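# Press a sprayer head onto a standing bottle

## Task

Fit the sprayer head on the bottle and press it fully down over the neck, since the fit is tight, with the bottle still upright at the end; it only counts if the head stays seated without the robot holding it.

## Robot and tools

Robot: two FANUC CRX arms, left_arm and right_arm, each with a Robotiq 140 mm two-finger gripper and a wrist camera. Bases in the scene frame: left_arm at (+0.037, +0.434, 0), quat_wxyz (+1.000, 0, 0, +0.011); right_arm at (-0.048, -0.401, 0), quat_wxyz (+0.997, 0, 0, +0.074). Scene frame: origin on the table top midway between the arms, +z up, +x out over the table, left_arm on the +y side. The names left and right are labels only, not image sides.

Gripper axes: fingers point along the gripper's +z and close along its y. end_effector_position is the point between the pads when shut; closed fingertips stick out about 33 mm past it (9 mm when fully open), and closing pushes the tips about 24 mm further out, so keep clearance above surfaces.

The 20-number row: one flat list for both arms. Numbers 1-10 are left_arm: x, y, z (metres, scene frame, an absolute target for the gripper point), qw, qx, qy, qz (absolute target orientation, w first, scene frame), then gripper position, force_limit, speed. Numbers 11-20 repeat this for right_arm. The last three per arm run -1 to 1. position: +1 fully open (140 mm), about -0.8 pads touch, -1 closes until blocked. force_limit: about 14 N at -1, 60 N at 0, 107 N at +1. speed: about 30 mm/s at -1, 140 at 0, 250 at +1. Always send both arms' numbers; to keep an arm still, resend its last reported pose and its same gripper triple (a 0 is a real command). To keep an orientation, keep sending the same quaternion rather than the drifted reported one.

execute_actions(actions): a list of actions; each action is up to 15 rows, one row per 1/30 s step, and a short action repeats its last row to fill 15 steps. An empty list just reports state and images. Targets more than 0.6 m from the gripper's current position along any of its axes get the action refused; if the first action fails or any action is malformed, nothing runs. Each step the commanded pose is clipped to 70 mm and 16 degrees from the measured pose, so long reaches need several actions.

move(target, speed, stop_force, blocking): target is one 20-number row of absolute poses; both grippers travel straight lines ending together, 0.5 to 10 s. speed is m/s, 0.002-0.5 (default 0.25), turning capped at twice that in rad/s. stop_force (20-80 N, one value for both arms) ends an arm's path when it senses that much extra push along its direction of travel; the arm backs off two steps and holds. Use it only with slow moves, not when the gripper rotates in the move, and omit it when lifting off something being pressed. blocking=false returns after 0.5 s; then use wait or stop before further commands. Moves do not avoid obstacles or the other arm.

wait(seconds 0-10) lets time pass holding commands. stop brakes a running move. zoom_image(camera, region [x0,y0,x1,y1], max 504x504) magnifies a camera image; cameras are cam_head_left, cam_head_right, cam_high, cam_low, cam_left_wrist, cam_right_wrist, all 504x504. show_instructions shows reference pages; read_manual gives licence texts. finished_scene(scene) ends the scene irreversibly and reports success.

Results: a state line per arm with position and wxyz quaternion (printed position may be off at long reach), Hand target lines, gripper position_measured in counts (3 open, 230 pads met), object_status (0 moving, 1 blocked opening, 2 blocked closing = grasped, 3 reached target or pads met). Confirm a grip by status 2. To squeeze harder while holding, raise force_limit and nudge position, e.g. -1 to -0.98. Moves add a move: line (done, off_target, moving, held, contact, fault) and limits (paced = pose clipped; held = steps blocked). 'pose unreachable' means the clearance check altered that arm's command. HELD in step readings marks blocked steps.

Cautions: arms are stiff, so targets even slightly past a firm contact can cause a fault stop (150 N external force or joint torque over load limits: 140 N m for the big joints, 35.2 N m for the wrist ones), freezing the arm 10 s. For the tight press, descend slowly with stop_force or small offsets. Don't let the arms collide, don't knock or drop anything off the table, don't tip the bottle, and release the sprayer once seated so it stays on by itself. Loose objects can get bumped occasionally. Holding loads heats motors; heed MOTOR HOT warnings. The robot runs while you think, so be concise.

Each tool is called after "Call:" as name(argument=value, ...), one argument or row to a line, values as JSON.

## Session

Call:
show_instructions(
)

Call:
execute_actions(
  actions=[],
)

Reference images for this scene: manual page 1, manual page 2, manual page 3, manual page 4, manual page 5.

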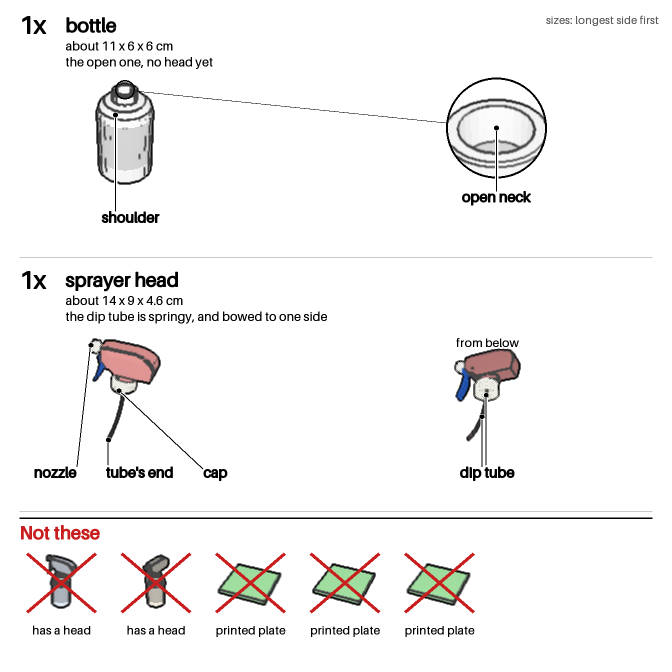

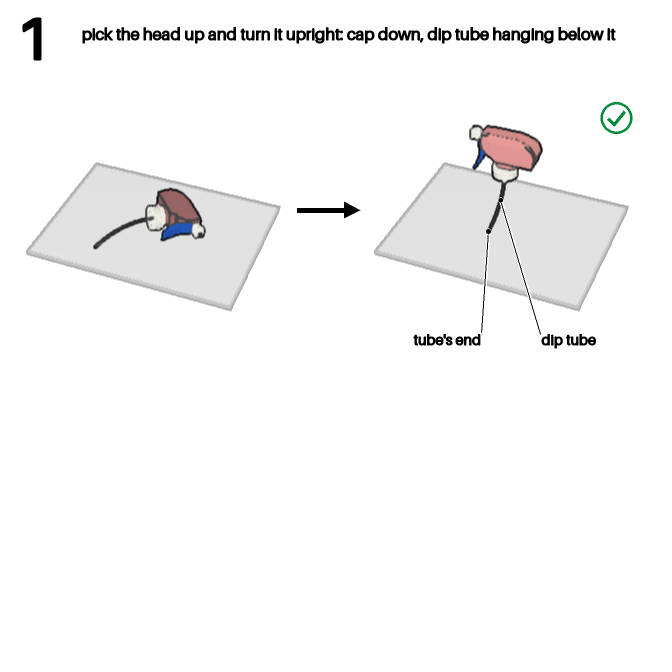

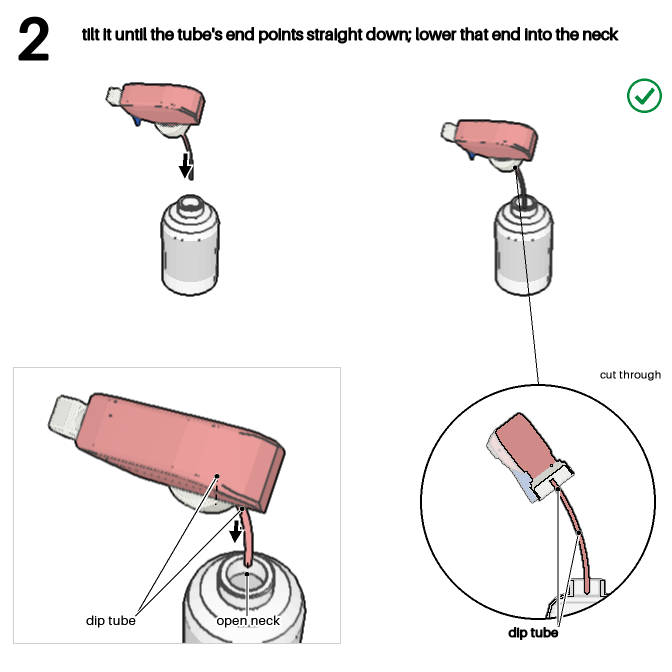

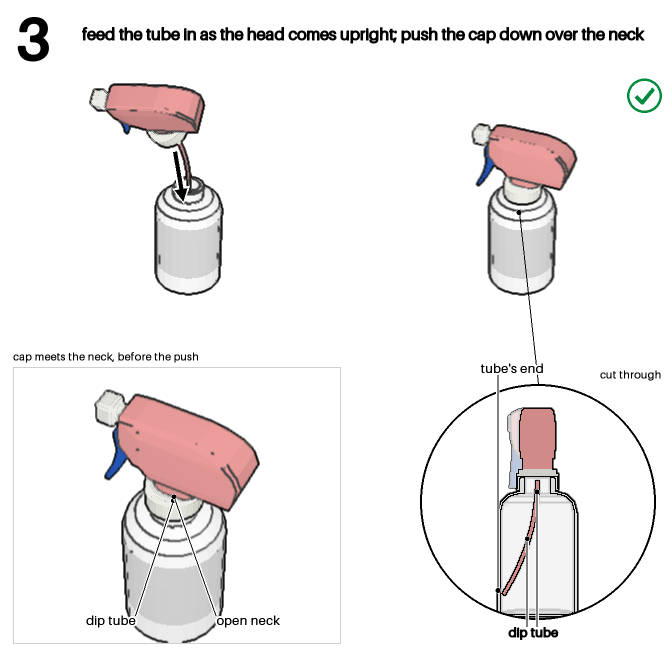

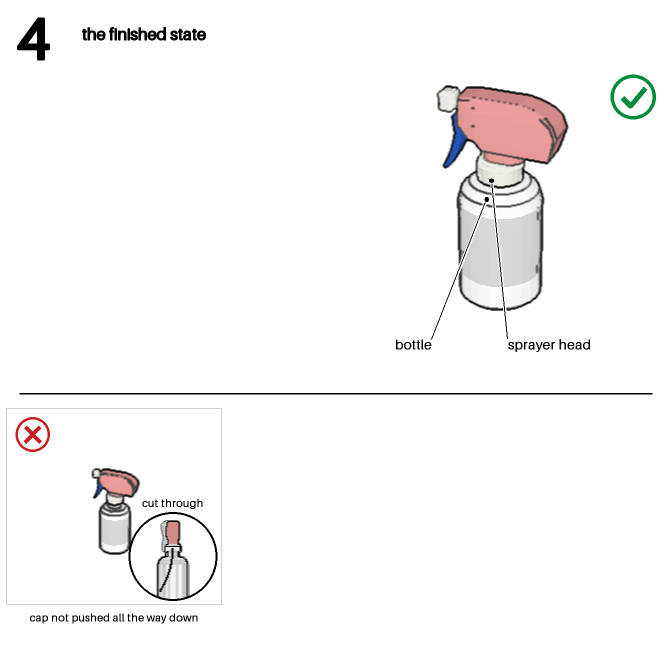

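Scene clock: 0.00 s.
left_arm: end_effector_position=(+0.6777, +0.3446, +0.3829) position_measured=3 object_status=3 end_effector_quat_wxyz=(+0.508, -0.104, +0.832, -0.196) | right_arm: end_effector_position=(-0.0862, +0.0767, +0.3855) position_measured=3 object_status=3 end_effector_quat_wxyz=(-0.011, +0.890, -0.041, -0.454)
Joint positions: left_arm=[ 0.001 -0.302 -0.701  1.437 -0.245 -2.622] | right_arm=[ 1.061  0.177  0.44  -0.991 -1.958 -0.073]
Joint velocities: left_arm=[ 0.001  0.    -0.     0.003 -0.     0.002] | right_arm=[ 0.  0.  0. -0.  0.  0.]
Hand target (left_arm): +0.678, +0.345, +0.383; +0.508, -0.104, +0.832, -0.196
Hand target (right_arm): -0.086, +0.077, +0.386; -0.011, +0.890, -0.041, -0.454

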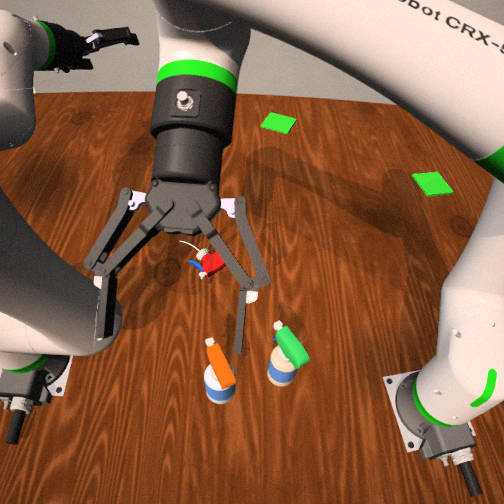

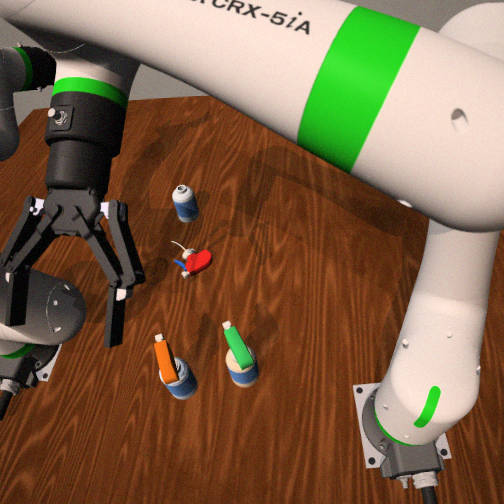

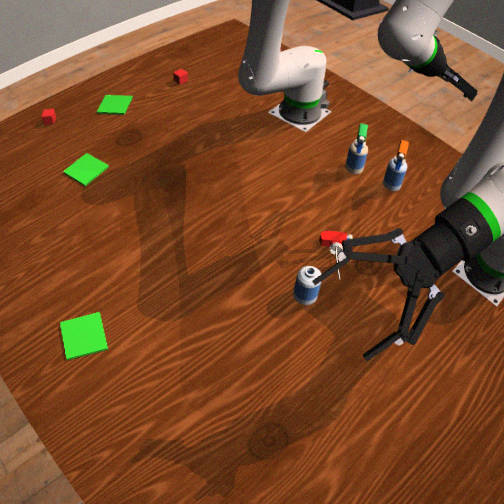

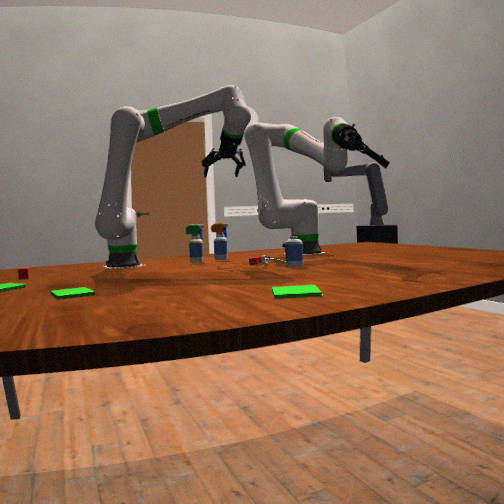

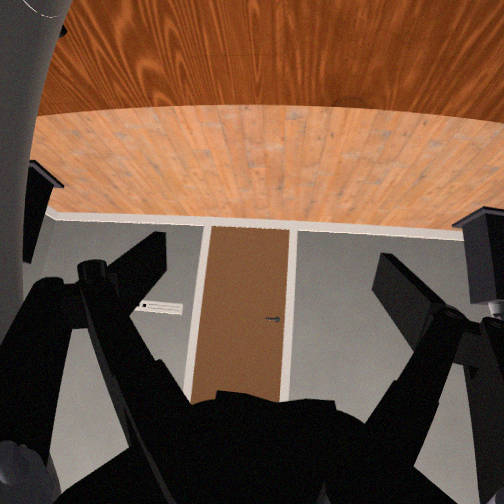

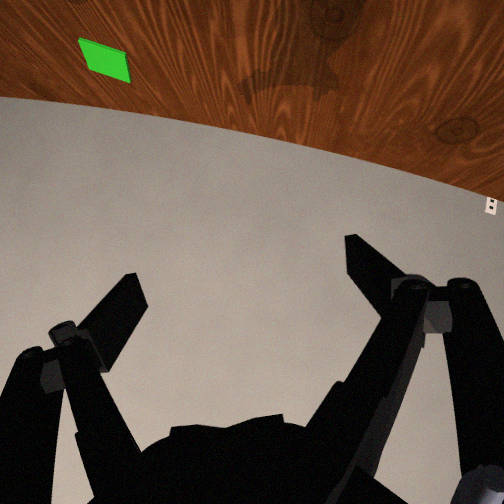

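Call:
move(
  target=[0.6777,0.3446,0.3829,0.508,-0.104,0.832,-0.196,1,0,0, 0.3,-0.15,0.3,0.354,-0.612,-0.612,-0.354,1,0,0],
  speed=0.3,
)

Call:
move(
  target=[0.33,0.09,0.16,0,1,0,0,1,0,0, 0.485,-0.05,0.08,0.354,-0.612,-0.612,-0.354,1,0,0],
  speed=0.25,
)

Scene clock: 8.77 s.
left_arm: end_effector_position=(+0.6777, +0.3446, +0.3829) position_measured=3 object_status=3 end_effector_quat_wxyz=(+0.508, -0.104, +0.832, -0.196) | right_arm: end_effector_position=(+0.2998, -0.1506, +0.3005) position_measured=3 object_status=3 end_effector_quat_wxyz=(-0.357, +0.611, +0.610, +0.355)
Joint positions: left_arm=[-0.001 -0.302 -0.702  1.438 -0.244 -2.622] | right_arm=[-0.137 -0.203 -0.197 -1.056 -1.566  3.128]
Joint velocities: left_arm=[ 0.    -0.001 -0.    -0.001 -0.     0.003] | right_arm=[ 0.     0.001  0.    -0.001 -0.001  0.002]
Hand target (left_arm): +0.678, +0.345, +0.383; +0.508, -0.104, +0.832, -0.196
Hand target (right_arm): +0.300, -0.151, +0.300; -0.357, +0.611, +0.610, +0.355
Off the commanded pose (left_arm): 0.000 m, 0 deg.
Off the commanded pose (right_arm): 0.001 m, 0 deg.
move: done

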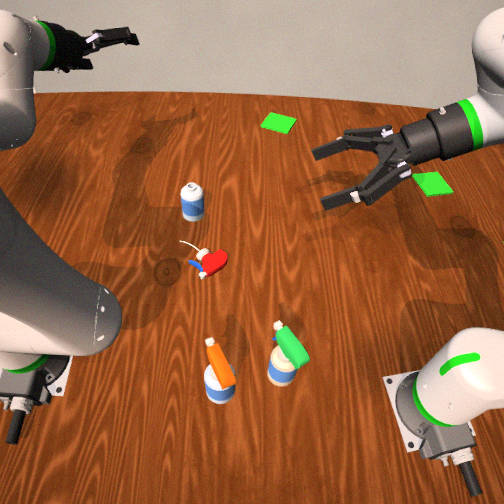

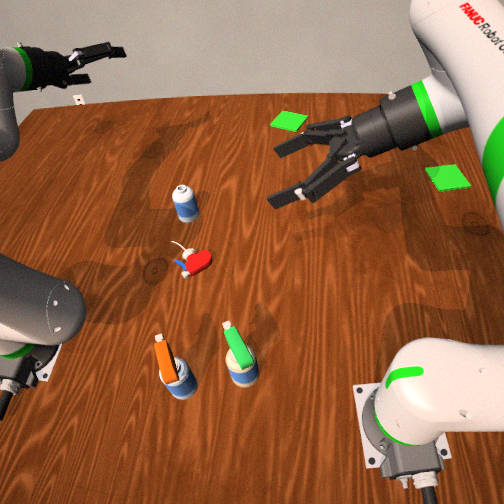

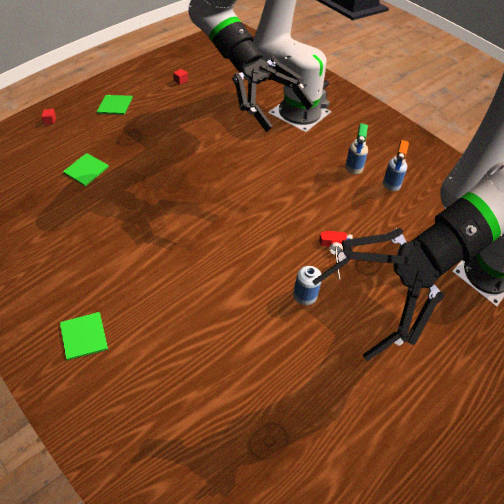

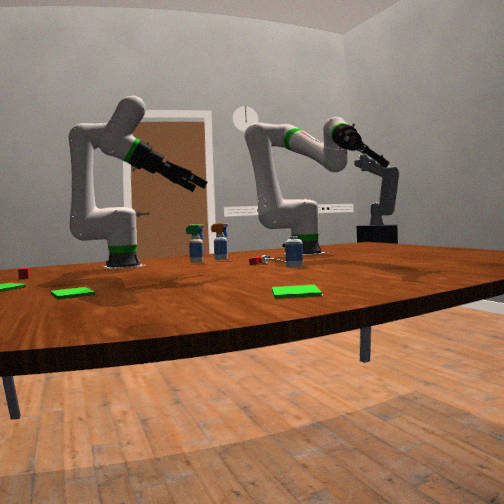

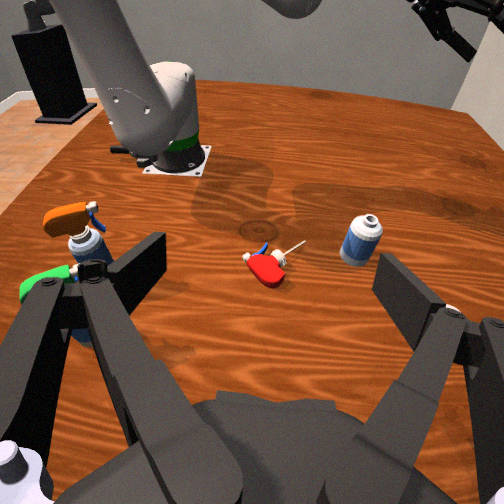

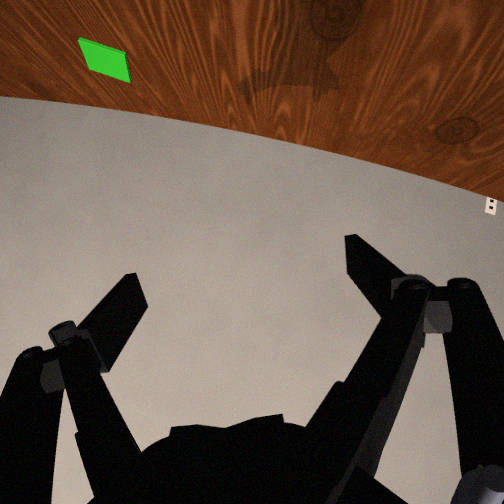

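Scene clock: 15.00 s.
left_arm: end_effector_position=(+0.3306, +0.0895, +0.1592) position_measured=3 object_status=3 end_effector_quat_wxyz=(+0.002, +1.000, -0.001, -0.001) | right_arm: end_effector_position=(+0.4847, -0.0503, +0.0793) position_measured=3 object_status=3 end_effector_quat_wxyz=(-0.354, +0.612, +0.612, +0.354)
Joint positions: left_arm=[-1.175  0.025 -0.159  3.145  1.385 -0.42 ] | right_arm=[ 0.03   0.489  0.05  -1.146 -1.212  3.454]
Joint velocities: left_arm=[-0.002 -0.    -0.    -0.    -0.001 -0.   ] | right_arm=[-0.001  0.     0.     0.     0.002  0.   ]
Hand target (left_arm): +0.331, +0.089, +0.159; +0.002, +1.000, -0.001, -0.001
Hand target (right_arm): +0.485, -0.050, +0.079; -0.354, +0.612, +0.612, +0.354
Off the commanded pose (left_arm): 0.001 m, 0 deg.
Off the commanded pose (right_arm): 0.001 m, 0 deg.
move: done

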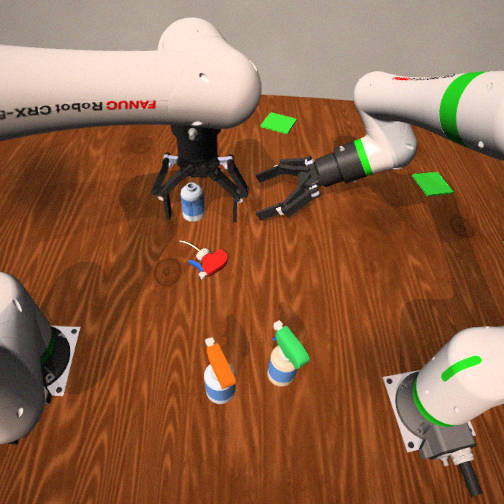

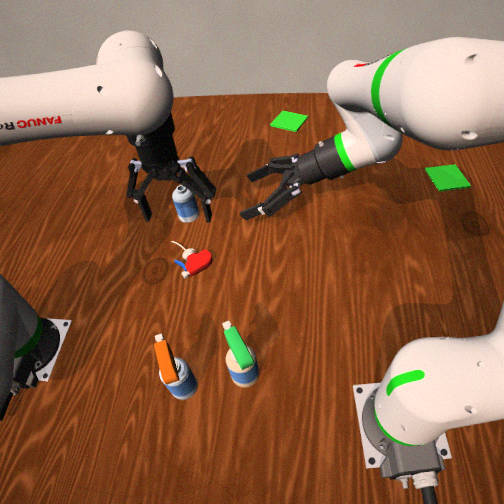

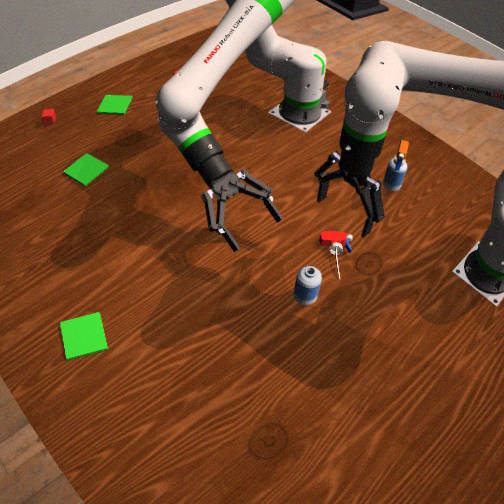

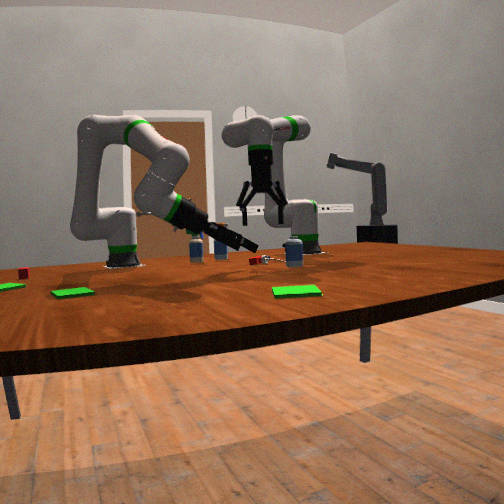

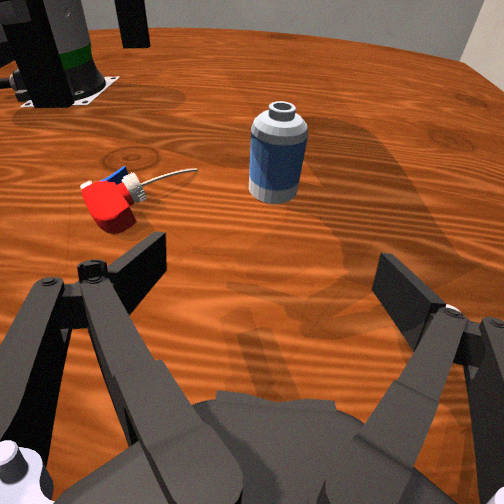

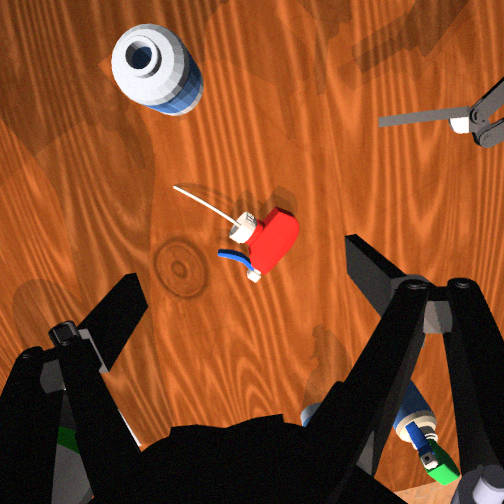

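Call:
move(
  target=[0.31,0.071,0.06,0,0.391,-0.921,0,1,0,0, 0.485,-0.05,0.08,0.354,-0.612,-0.612,-0.354,1,0,0],
  speed=0.2,
)

Scene clock: 34.67 s.
left_arm: end_effector_position=(+0.3101, +0.0706, +0.0599) position_measured=3 object_status=3 end_effector_quat_wxyz=(-0.000, -0.391, +0.921, +0.000) | right_arm: end_effector_position=(+0.4850, -0.0500, +0.0800) position_measured=3 object_status=3 end_effector_quat_wxyz=(-0.354, +0.612, +0.612, +0.354)
Joint positions: left_arm=[-1.238  0.105 -0.317  3.142  1.148 -2.694] | right_arm=[ 0.031  0.489  0.052 -1.145 -1.213  3.453]
Joint velocities: left_arm=[-0.     0.     0.002  0.002  0.    -0.003] | right_arm=[-0.001  0.     0.     0.001 -0.    -0.001]
Hand target (left_arm): +0.310, +0.070, +0.060; -0.000, -0.391, +0.921, -0.000
Hand target (right_arm): +0.485, -0.050, +0.080; -0.354, +0.612, +0.612, +0.354
Off the commanded pose (left_arm): 0.000 m, 0 deg.
Off the commanded pose (right_arm): 0.000 m, 0 deg.
move: done

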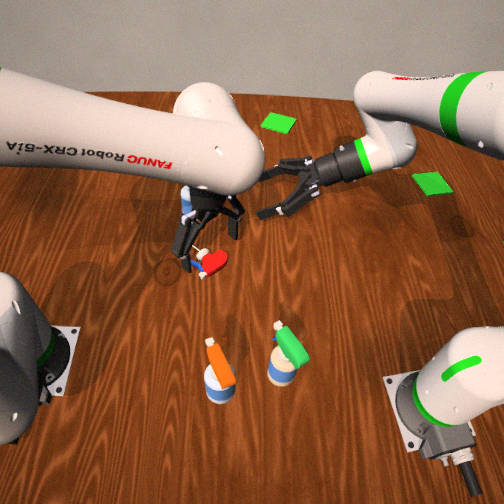

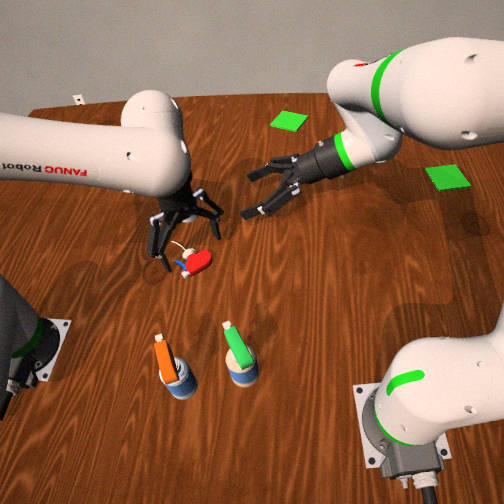

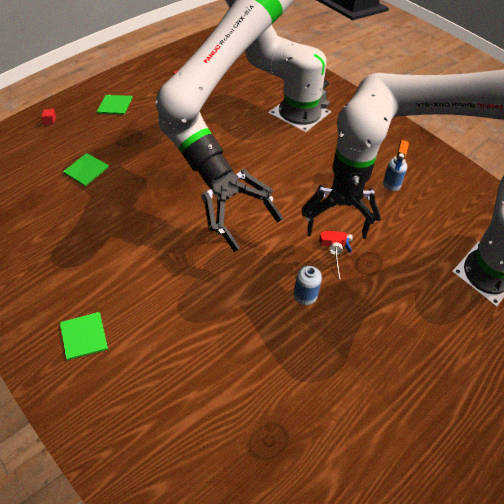

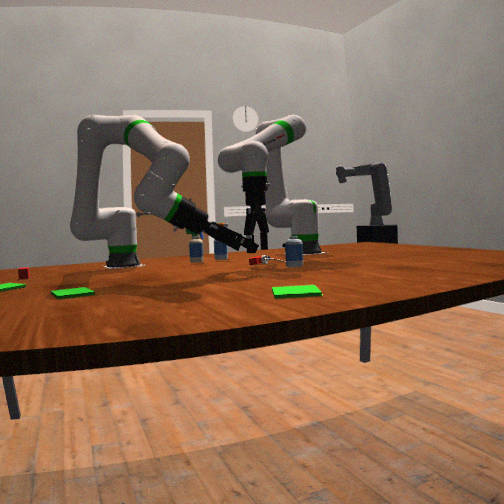

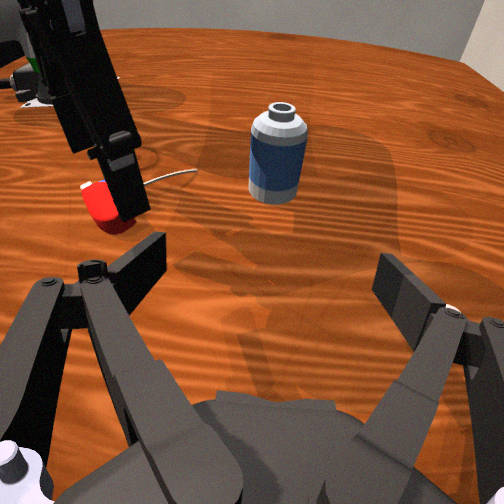

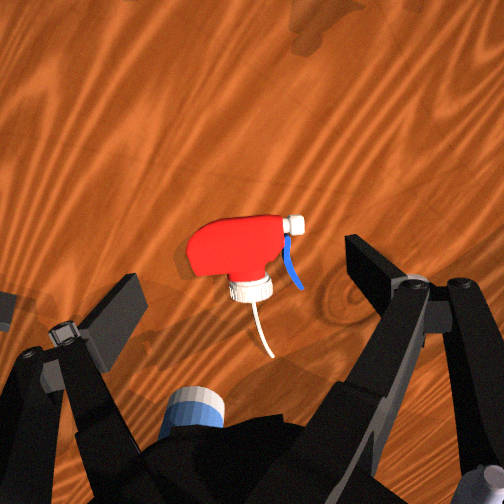

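Call:
move(
  target=[0.3035,0.061,0.06,0,0.3256,-0.9455,0,1,0,0, 0.485,-0.05,0.08,0.354,-0.612,-0.612,-0.354,1,0,0],
  speed=0.1,
)

Call:
move(
  target=[0.3035,0.061,0.029,0,0.3256,-0.9455,0,1,0,0, 0.485,-0.05,0.08,0.354,-0.612,-0.612,-0.354,1,0,0],
  speed=0.08,
)

Scene clock: 39.27 s.
left_arm: end_effector_position=(+0.3036, +0.0610, +0.0600) position_measured=3 object_status=3 end_effector_quat_wxyz=(+0.000, -0.326, +0.946, -0.000) | right_arm: end_effector_position=(+0.4850, -0.0500, +0.0800) position_measured=3 object_status=3 end_effector_quat_wxyz=(-0.354, +0.612, +0.612, +0.354)
Joint positions: left_arm=[-1.259  0.114 -0.307  3.141  1.15  -2.811] | right_arm=[ 0.031  0.489  0.052 -1.145 -1.213  3.453]
Joint velocities: left_arm=[ 0.     0.     0.     0.002  0.    -0.001] | right_arm=[ 0.001 -0.     0.    -0.001  0.001  0.002]
Hand target (left_arm): +0.304, +0.061, +0.060; -0.000, -0.326, +0.946, -0.000
Hand target (right_arm): +0.485, -0.050, +0.080; -0.354, +0.612, +0.612, +0.354
Off the commanded pose (left_arm): 0.000 m, 0 deg.
Off the commanded pose (right_arm): 0.000 m, 0 deg.
move: done

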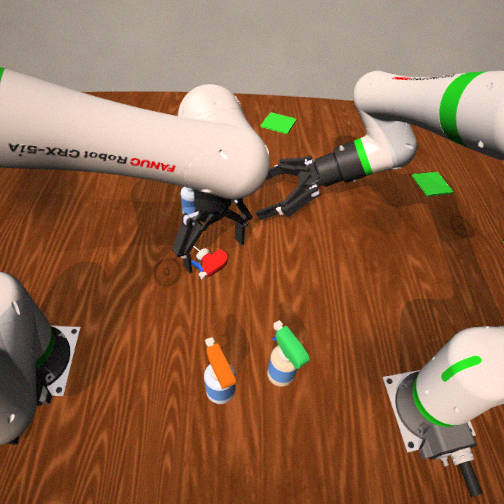

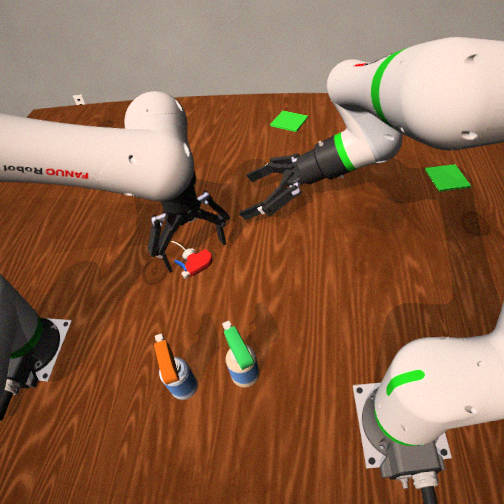

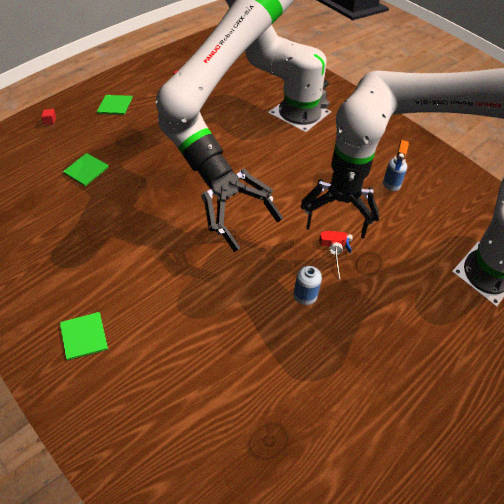

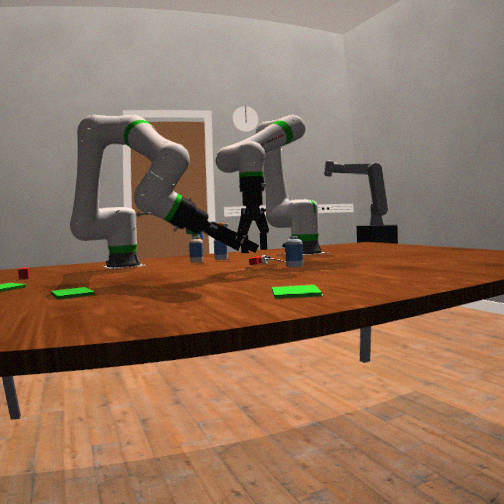

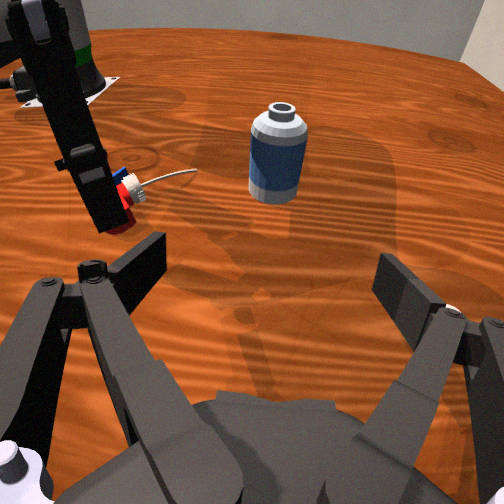

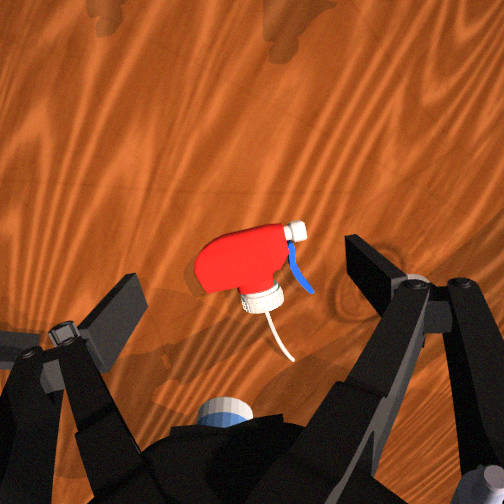

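Scene clock: 40.03 s.
left_arm: end_effector_position=(+0.3035, +0.0608, +0.0290) position_measured=3 object_status=3 end_effector_quat_wxyz=(-0.000, -0.326, +0.946, -0.000) | right_arm: end_effector_position=(+0.4850, -0.0500, +0.0800) position_measured=3 object_status=3 end_effector_quat_wxyz=(-0.354, +0.612, +0.612, +0.354)
Joint positions: left_arm=[-1.259  0.15  -0.347  3.142  1.074 -2.811] | right_arm=[ 0.031  0.489  0.052 -1.145 -1.213  3.453]
Joint velocities: left_arm=[-0.002  0.001 -0.     0.001 -0.    -0.   ] | right_arm=[ 0.     0.     0.    -0.     0.001 -0.001]
Hand target (left_arm): +0.304, +0.061, +0.029; -0.000, -0.326, +0.946, +0.000
Hand target (right_arm): +0.485, -0.050, +0.080; -0.354, +0.612, +0.612, +0.354
Off the commanded pose (left_arm): 0.000 m, 0 deg.
Off the commanded pose (right_arm): 0.000 m, 0 deg.
move: done

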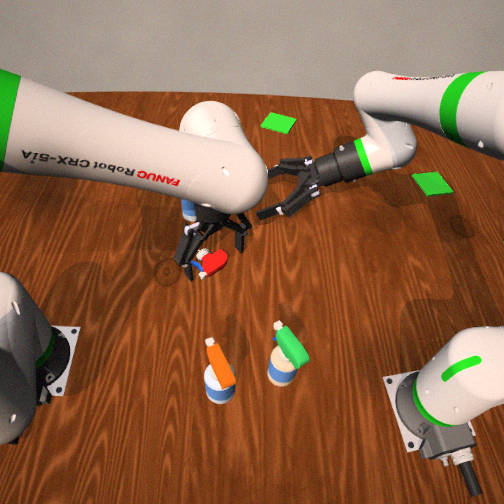

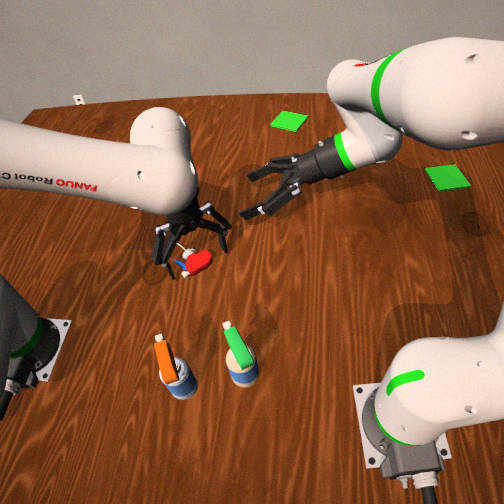

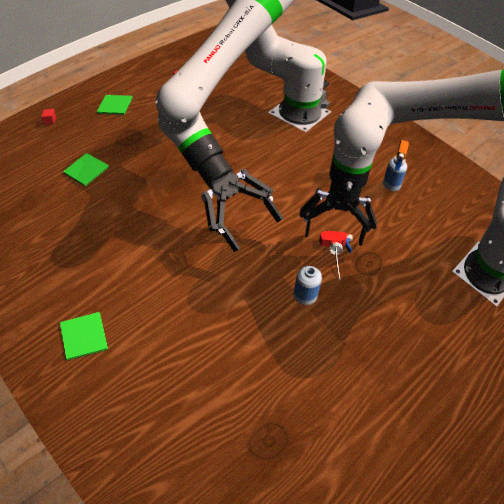

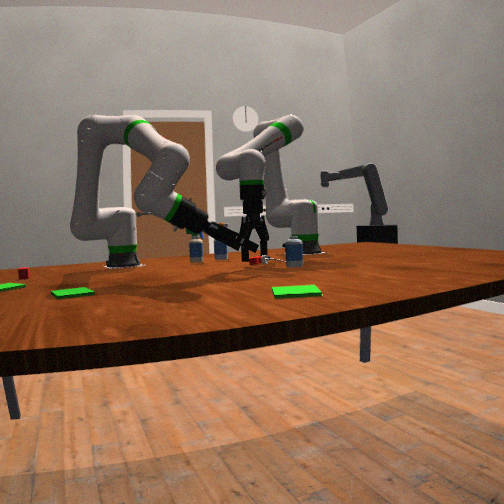

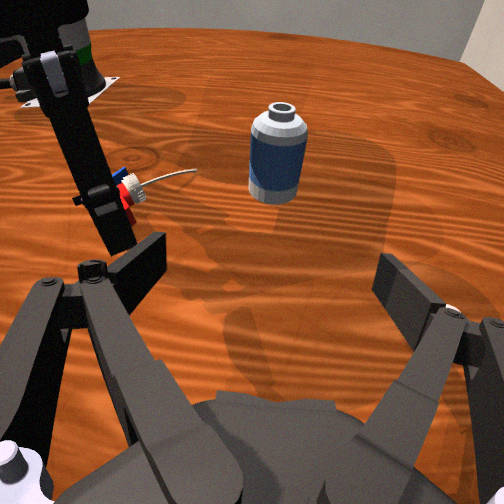

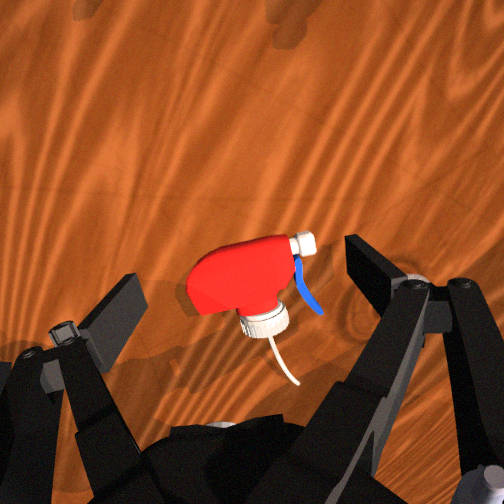

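Call:
move(
  target=[0.297,0.056,0.029,0,0.350,-0.937,0,1,0,0, 0.485,-0.05,0.08,0.354,-0.612,-0.612,-0.354,1,0,0],
  speed=0.05,
)

Call:
move(
  target=[0.297,0.056,0.029,0,0.350,-0.937,0,-1,1,0, 0.485,-0.05,0.08,0.354,-0.612,-0.612,-0.354,1,0,0],
)

Call:
move(
  target=[0.33,0.12,0.28,0,0.350,-0.937,0,-1,1,0, 0.485,-0.05,0.08,0.354,-0.612,-0.612,-0.354,1,0,0],
  speed=0.2,
)

Scene clock: 45.33 s.
left_arm: end_effector_position=(+0.2970, +0.0560, +0.0290) position_measured=3 object_status=3 end_effector_quat_wxyz=(-0.000, -0.350, +0.937, -0.000) | right_arm: end_effector_position=(+0.4850, -0.0500, +0.0800) position_measured=3 object_status=3 end_effector_quat_wxyz=(-0.354, +0.612, +0.612, +0.354)
Joint positions: left_arm=[-1.277  0.151 -0.346  3.142  1.074 -2.742] | right_arm=[ 0.031  0.489  0.052 -1.145 -1.213  3.453]
Joint velocities: left_arm=[-0.001  0.     0.    -0.001 -0.     0.003] | right_arm=[ 0.001  0.     0.     0.    -0.     0.001]
Hand target (left_arm): +0.297, +0.056, +0.029; -0.000, -0.350, +0.937, -0.000
Hand target (right_arm): +0.485, -0.050, +0.080; -0.354, +0.612, +0.612, +0.354
Off the commanded pose (left_arm): 0.000 m, 0 deg.
Off the commanded pose (right_arm): 0.000 m, 0 deg.
move: done

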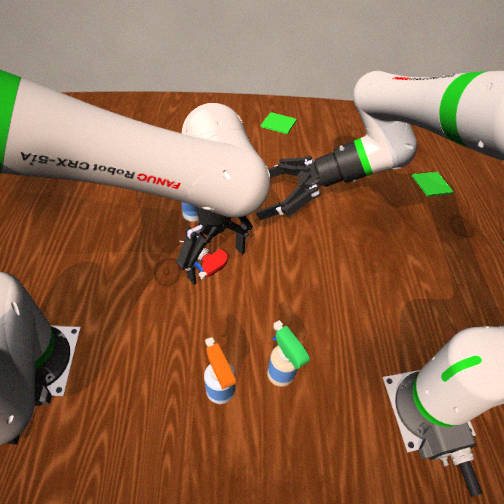

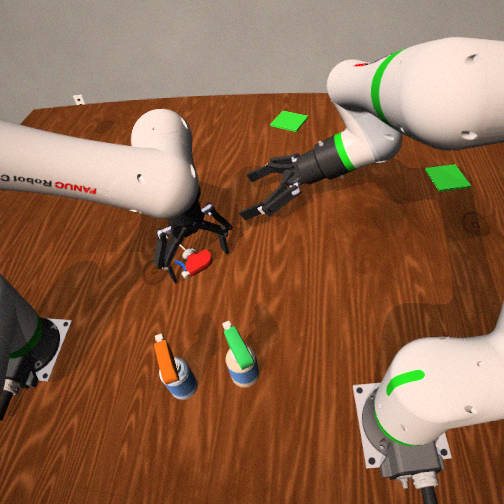

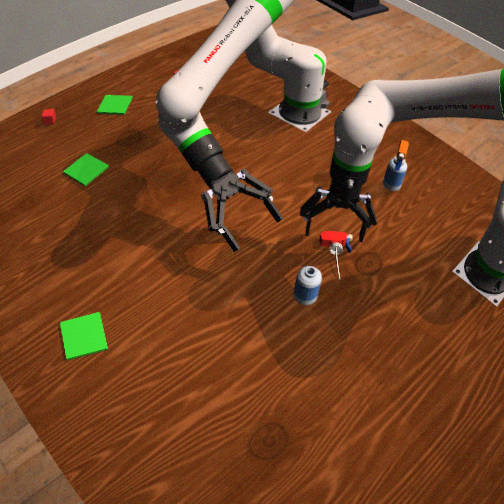

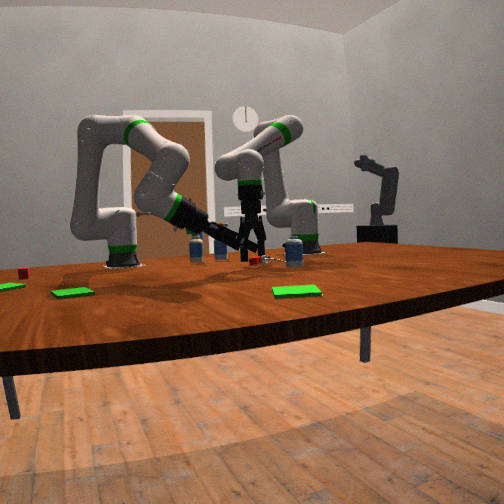

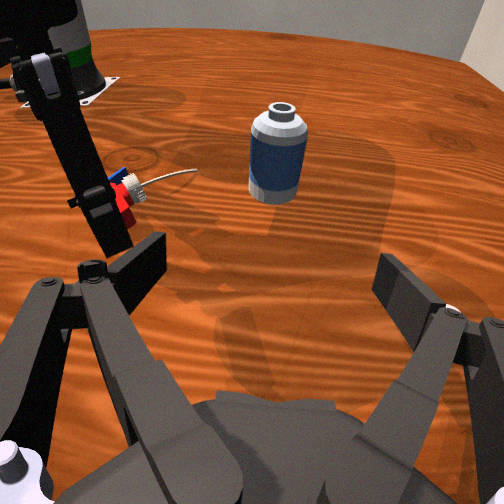

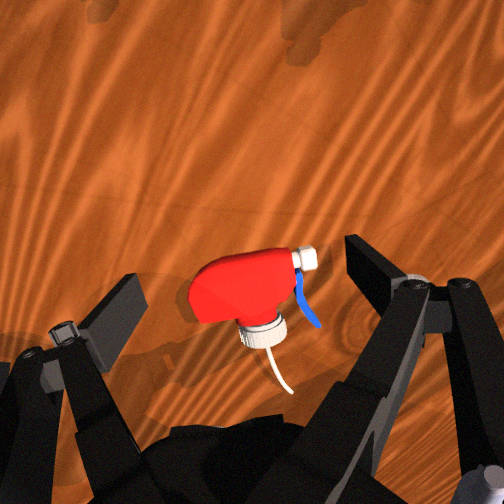

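Scene clock: 46.03 s.
left_arm: end_effector_position=(+0.2971, +0.0559, +0.0291) position_measured=104 object_status=2 end_effector_quat_wxyz=(+0.000, -0.350, +0.937, -0.000) | right_arm: end_effector_position=(+0.4850, -0.0500, +0.0800) position_measured=3 object_status=3 end_effector_quat_wxyz=(-0.354, +0.612, +0.612, +0.354)
Joint positions: left_arm=[-1.277  0.15  -0.346  3.141  1.074 -2.742] | right_arm=[ 0.031  0.489  0.052 -1.145 -1.213  3.453]
Joint velocities: left_arm=[ 0.001  0.    -0.001  0.003 -0.001 -0.   ] | right_arm=[ 0.001 -0.    -0.    -0.001 -0.    -0.002]
Hand target (left_arm): +0.297, +0.056, +0.029; +0.000, -0.350, +0.937, +0.000
Hand target (right_arm): +0.485, -0.050, +0.080; -0.354, +0.612, +0.612, +0.354
Off the commanded pose (left_arm): 0.000 m, 0 deg.
Off the commanded pose (right_arm): 0.000 m, 0 deg.
move: done

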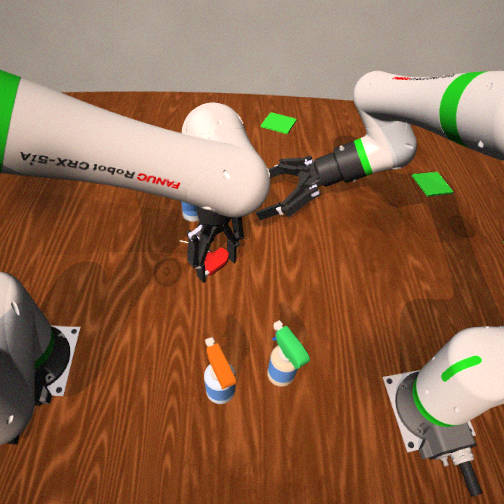

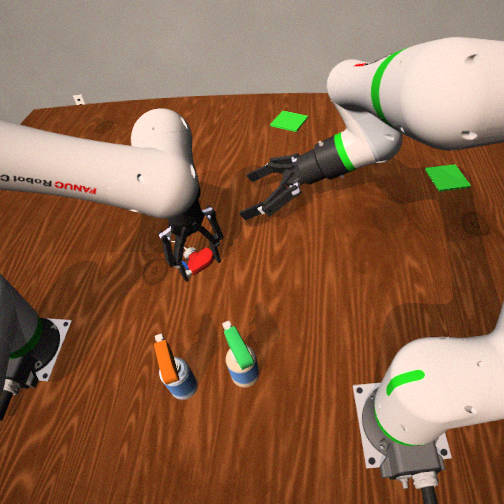

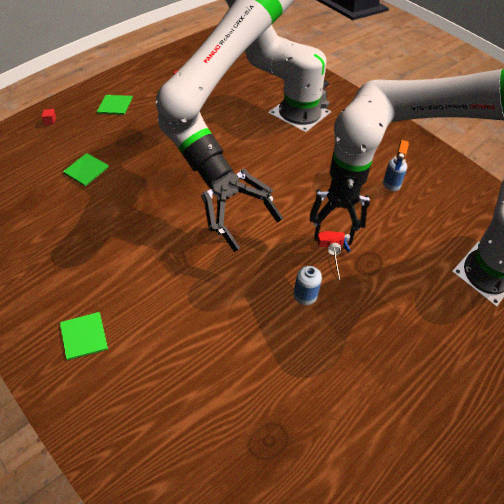

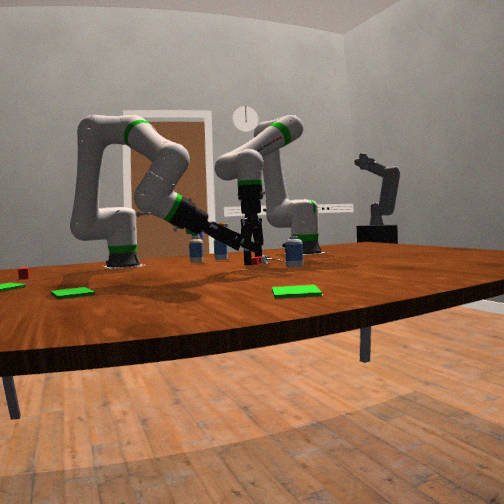

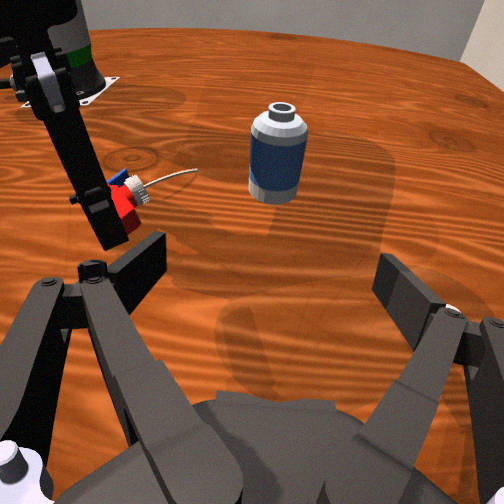

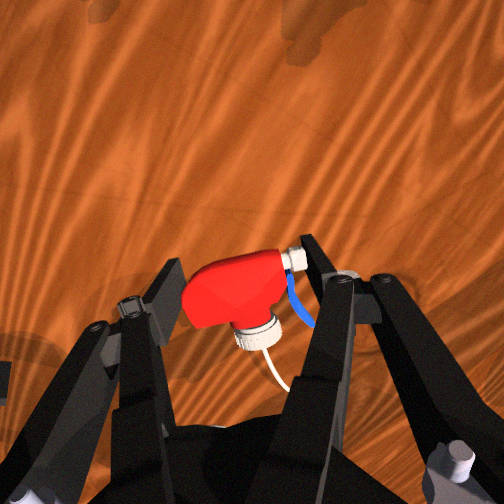

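Scene clock: 47.73 s.
left_arm: end_effector_position=(+0.3295, +0.1212, +0.2800) position_measured=104 object_status=2 end_effector_quat_wxyz=(+0.000, -0.350, +0.937, +0.000) | right_arm: end_effector_position=(+0.4850, -0.0500, +0.0800) position_measured=3 object_status=3 end_effector_quat_wxyz=(-0.354, +0.612, +0.612, +0.354)
Joint positions: left_arm=[-1.149 -0.049  0.048  3.141  1.669 -2.869] | right_arm=[ 0.031  0.489  0.052 -1.145 -1.213  3.453]
Joint velocities: left_arm=[-0.     0.     0.001  0.003  0.    -0.001] | right_arm=[ 0.001  0.     0.     0.    -0.     0.001]
Hand target (left_arm): +0.330, +0.121, +0.280; +0.000, -0.350, +0.937, +0.000
Hand target (right_arm): +0.485, -0.050, +0.080; -0.354, +0.612, +0.612, +0.354
Off the commanded pose (left_arm): 0.001 m, 0 deg.
Off the commanded pose (right_arm): 0.000 m, 0 deg.
move: done

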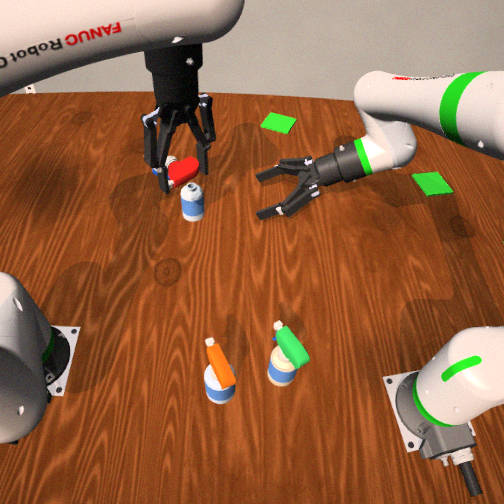

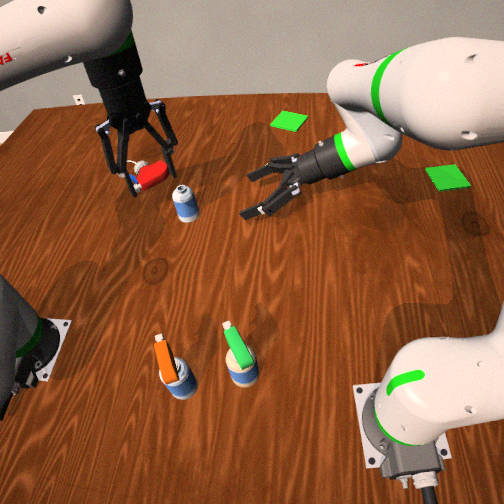

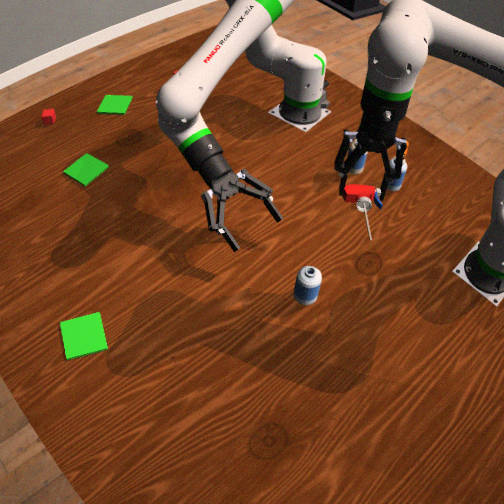

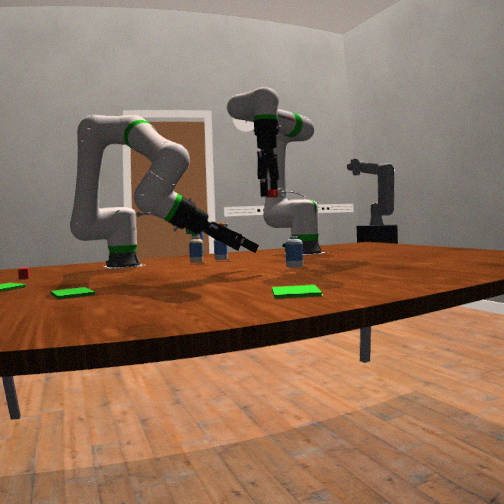

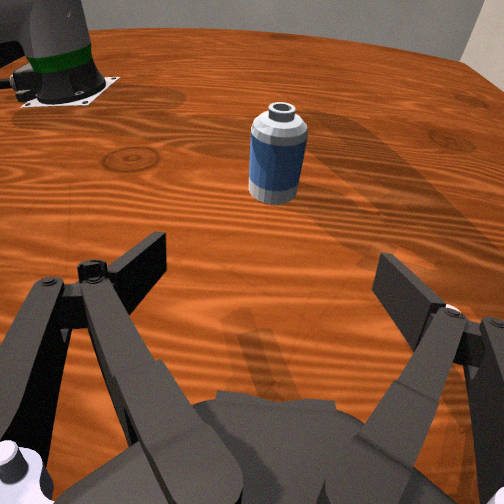

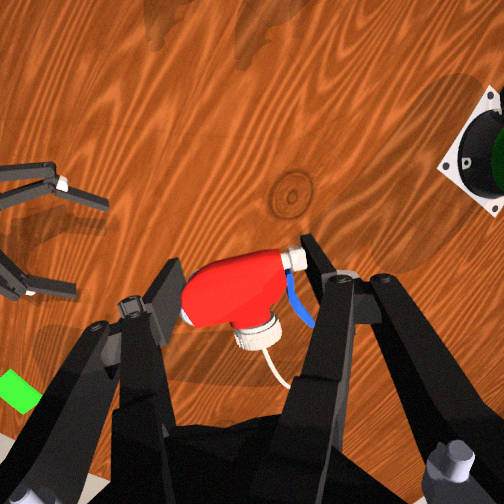

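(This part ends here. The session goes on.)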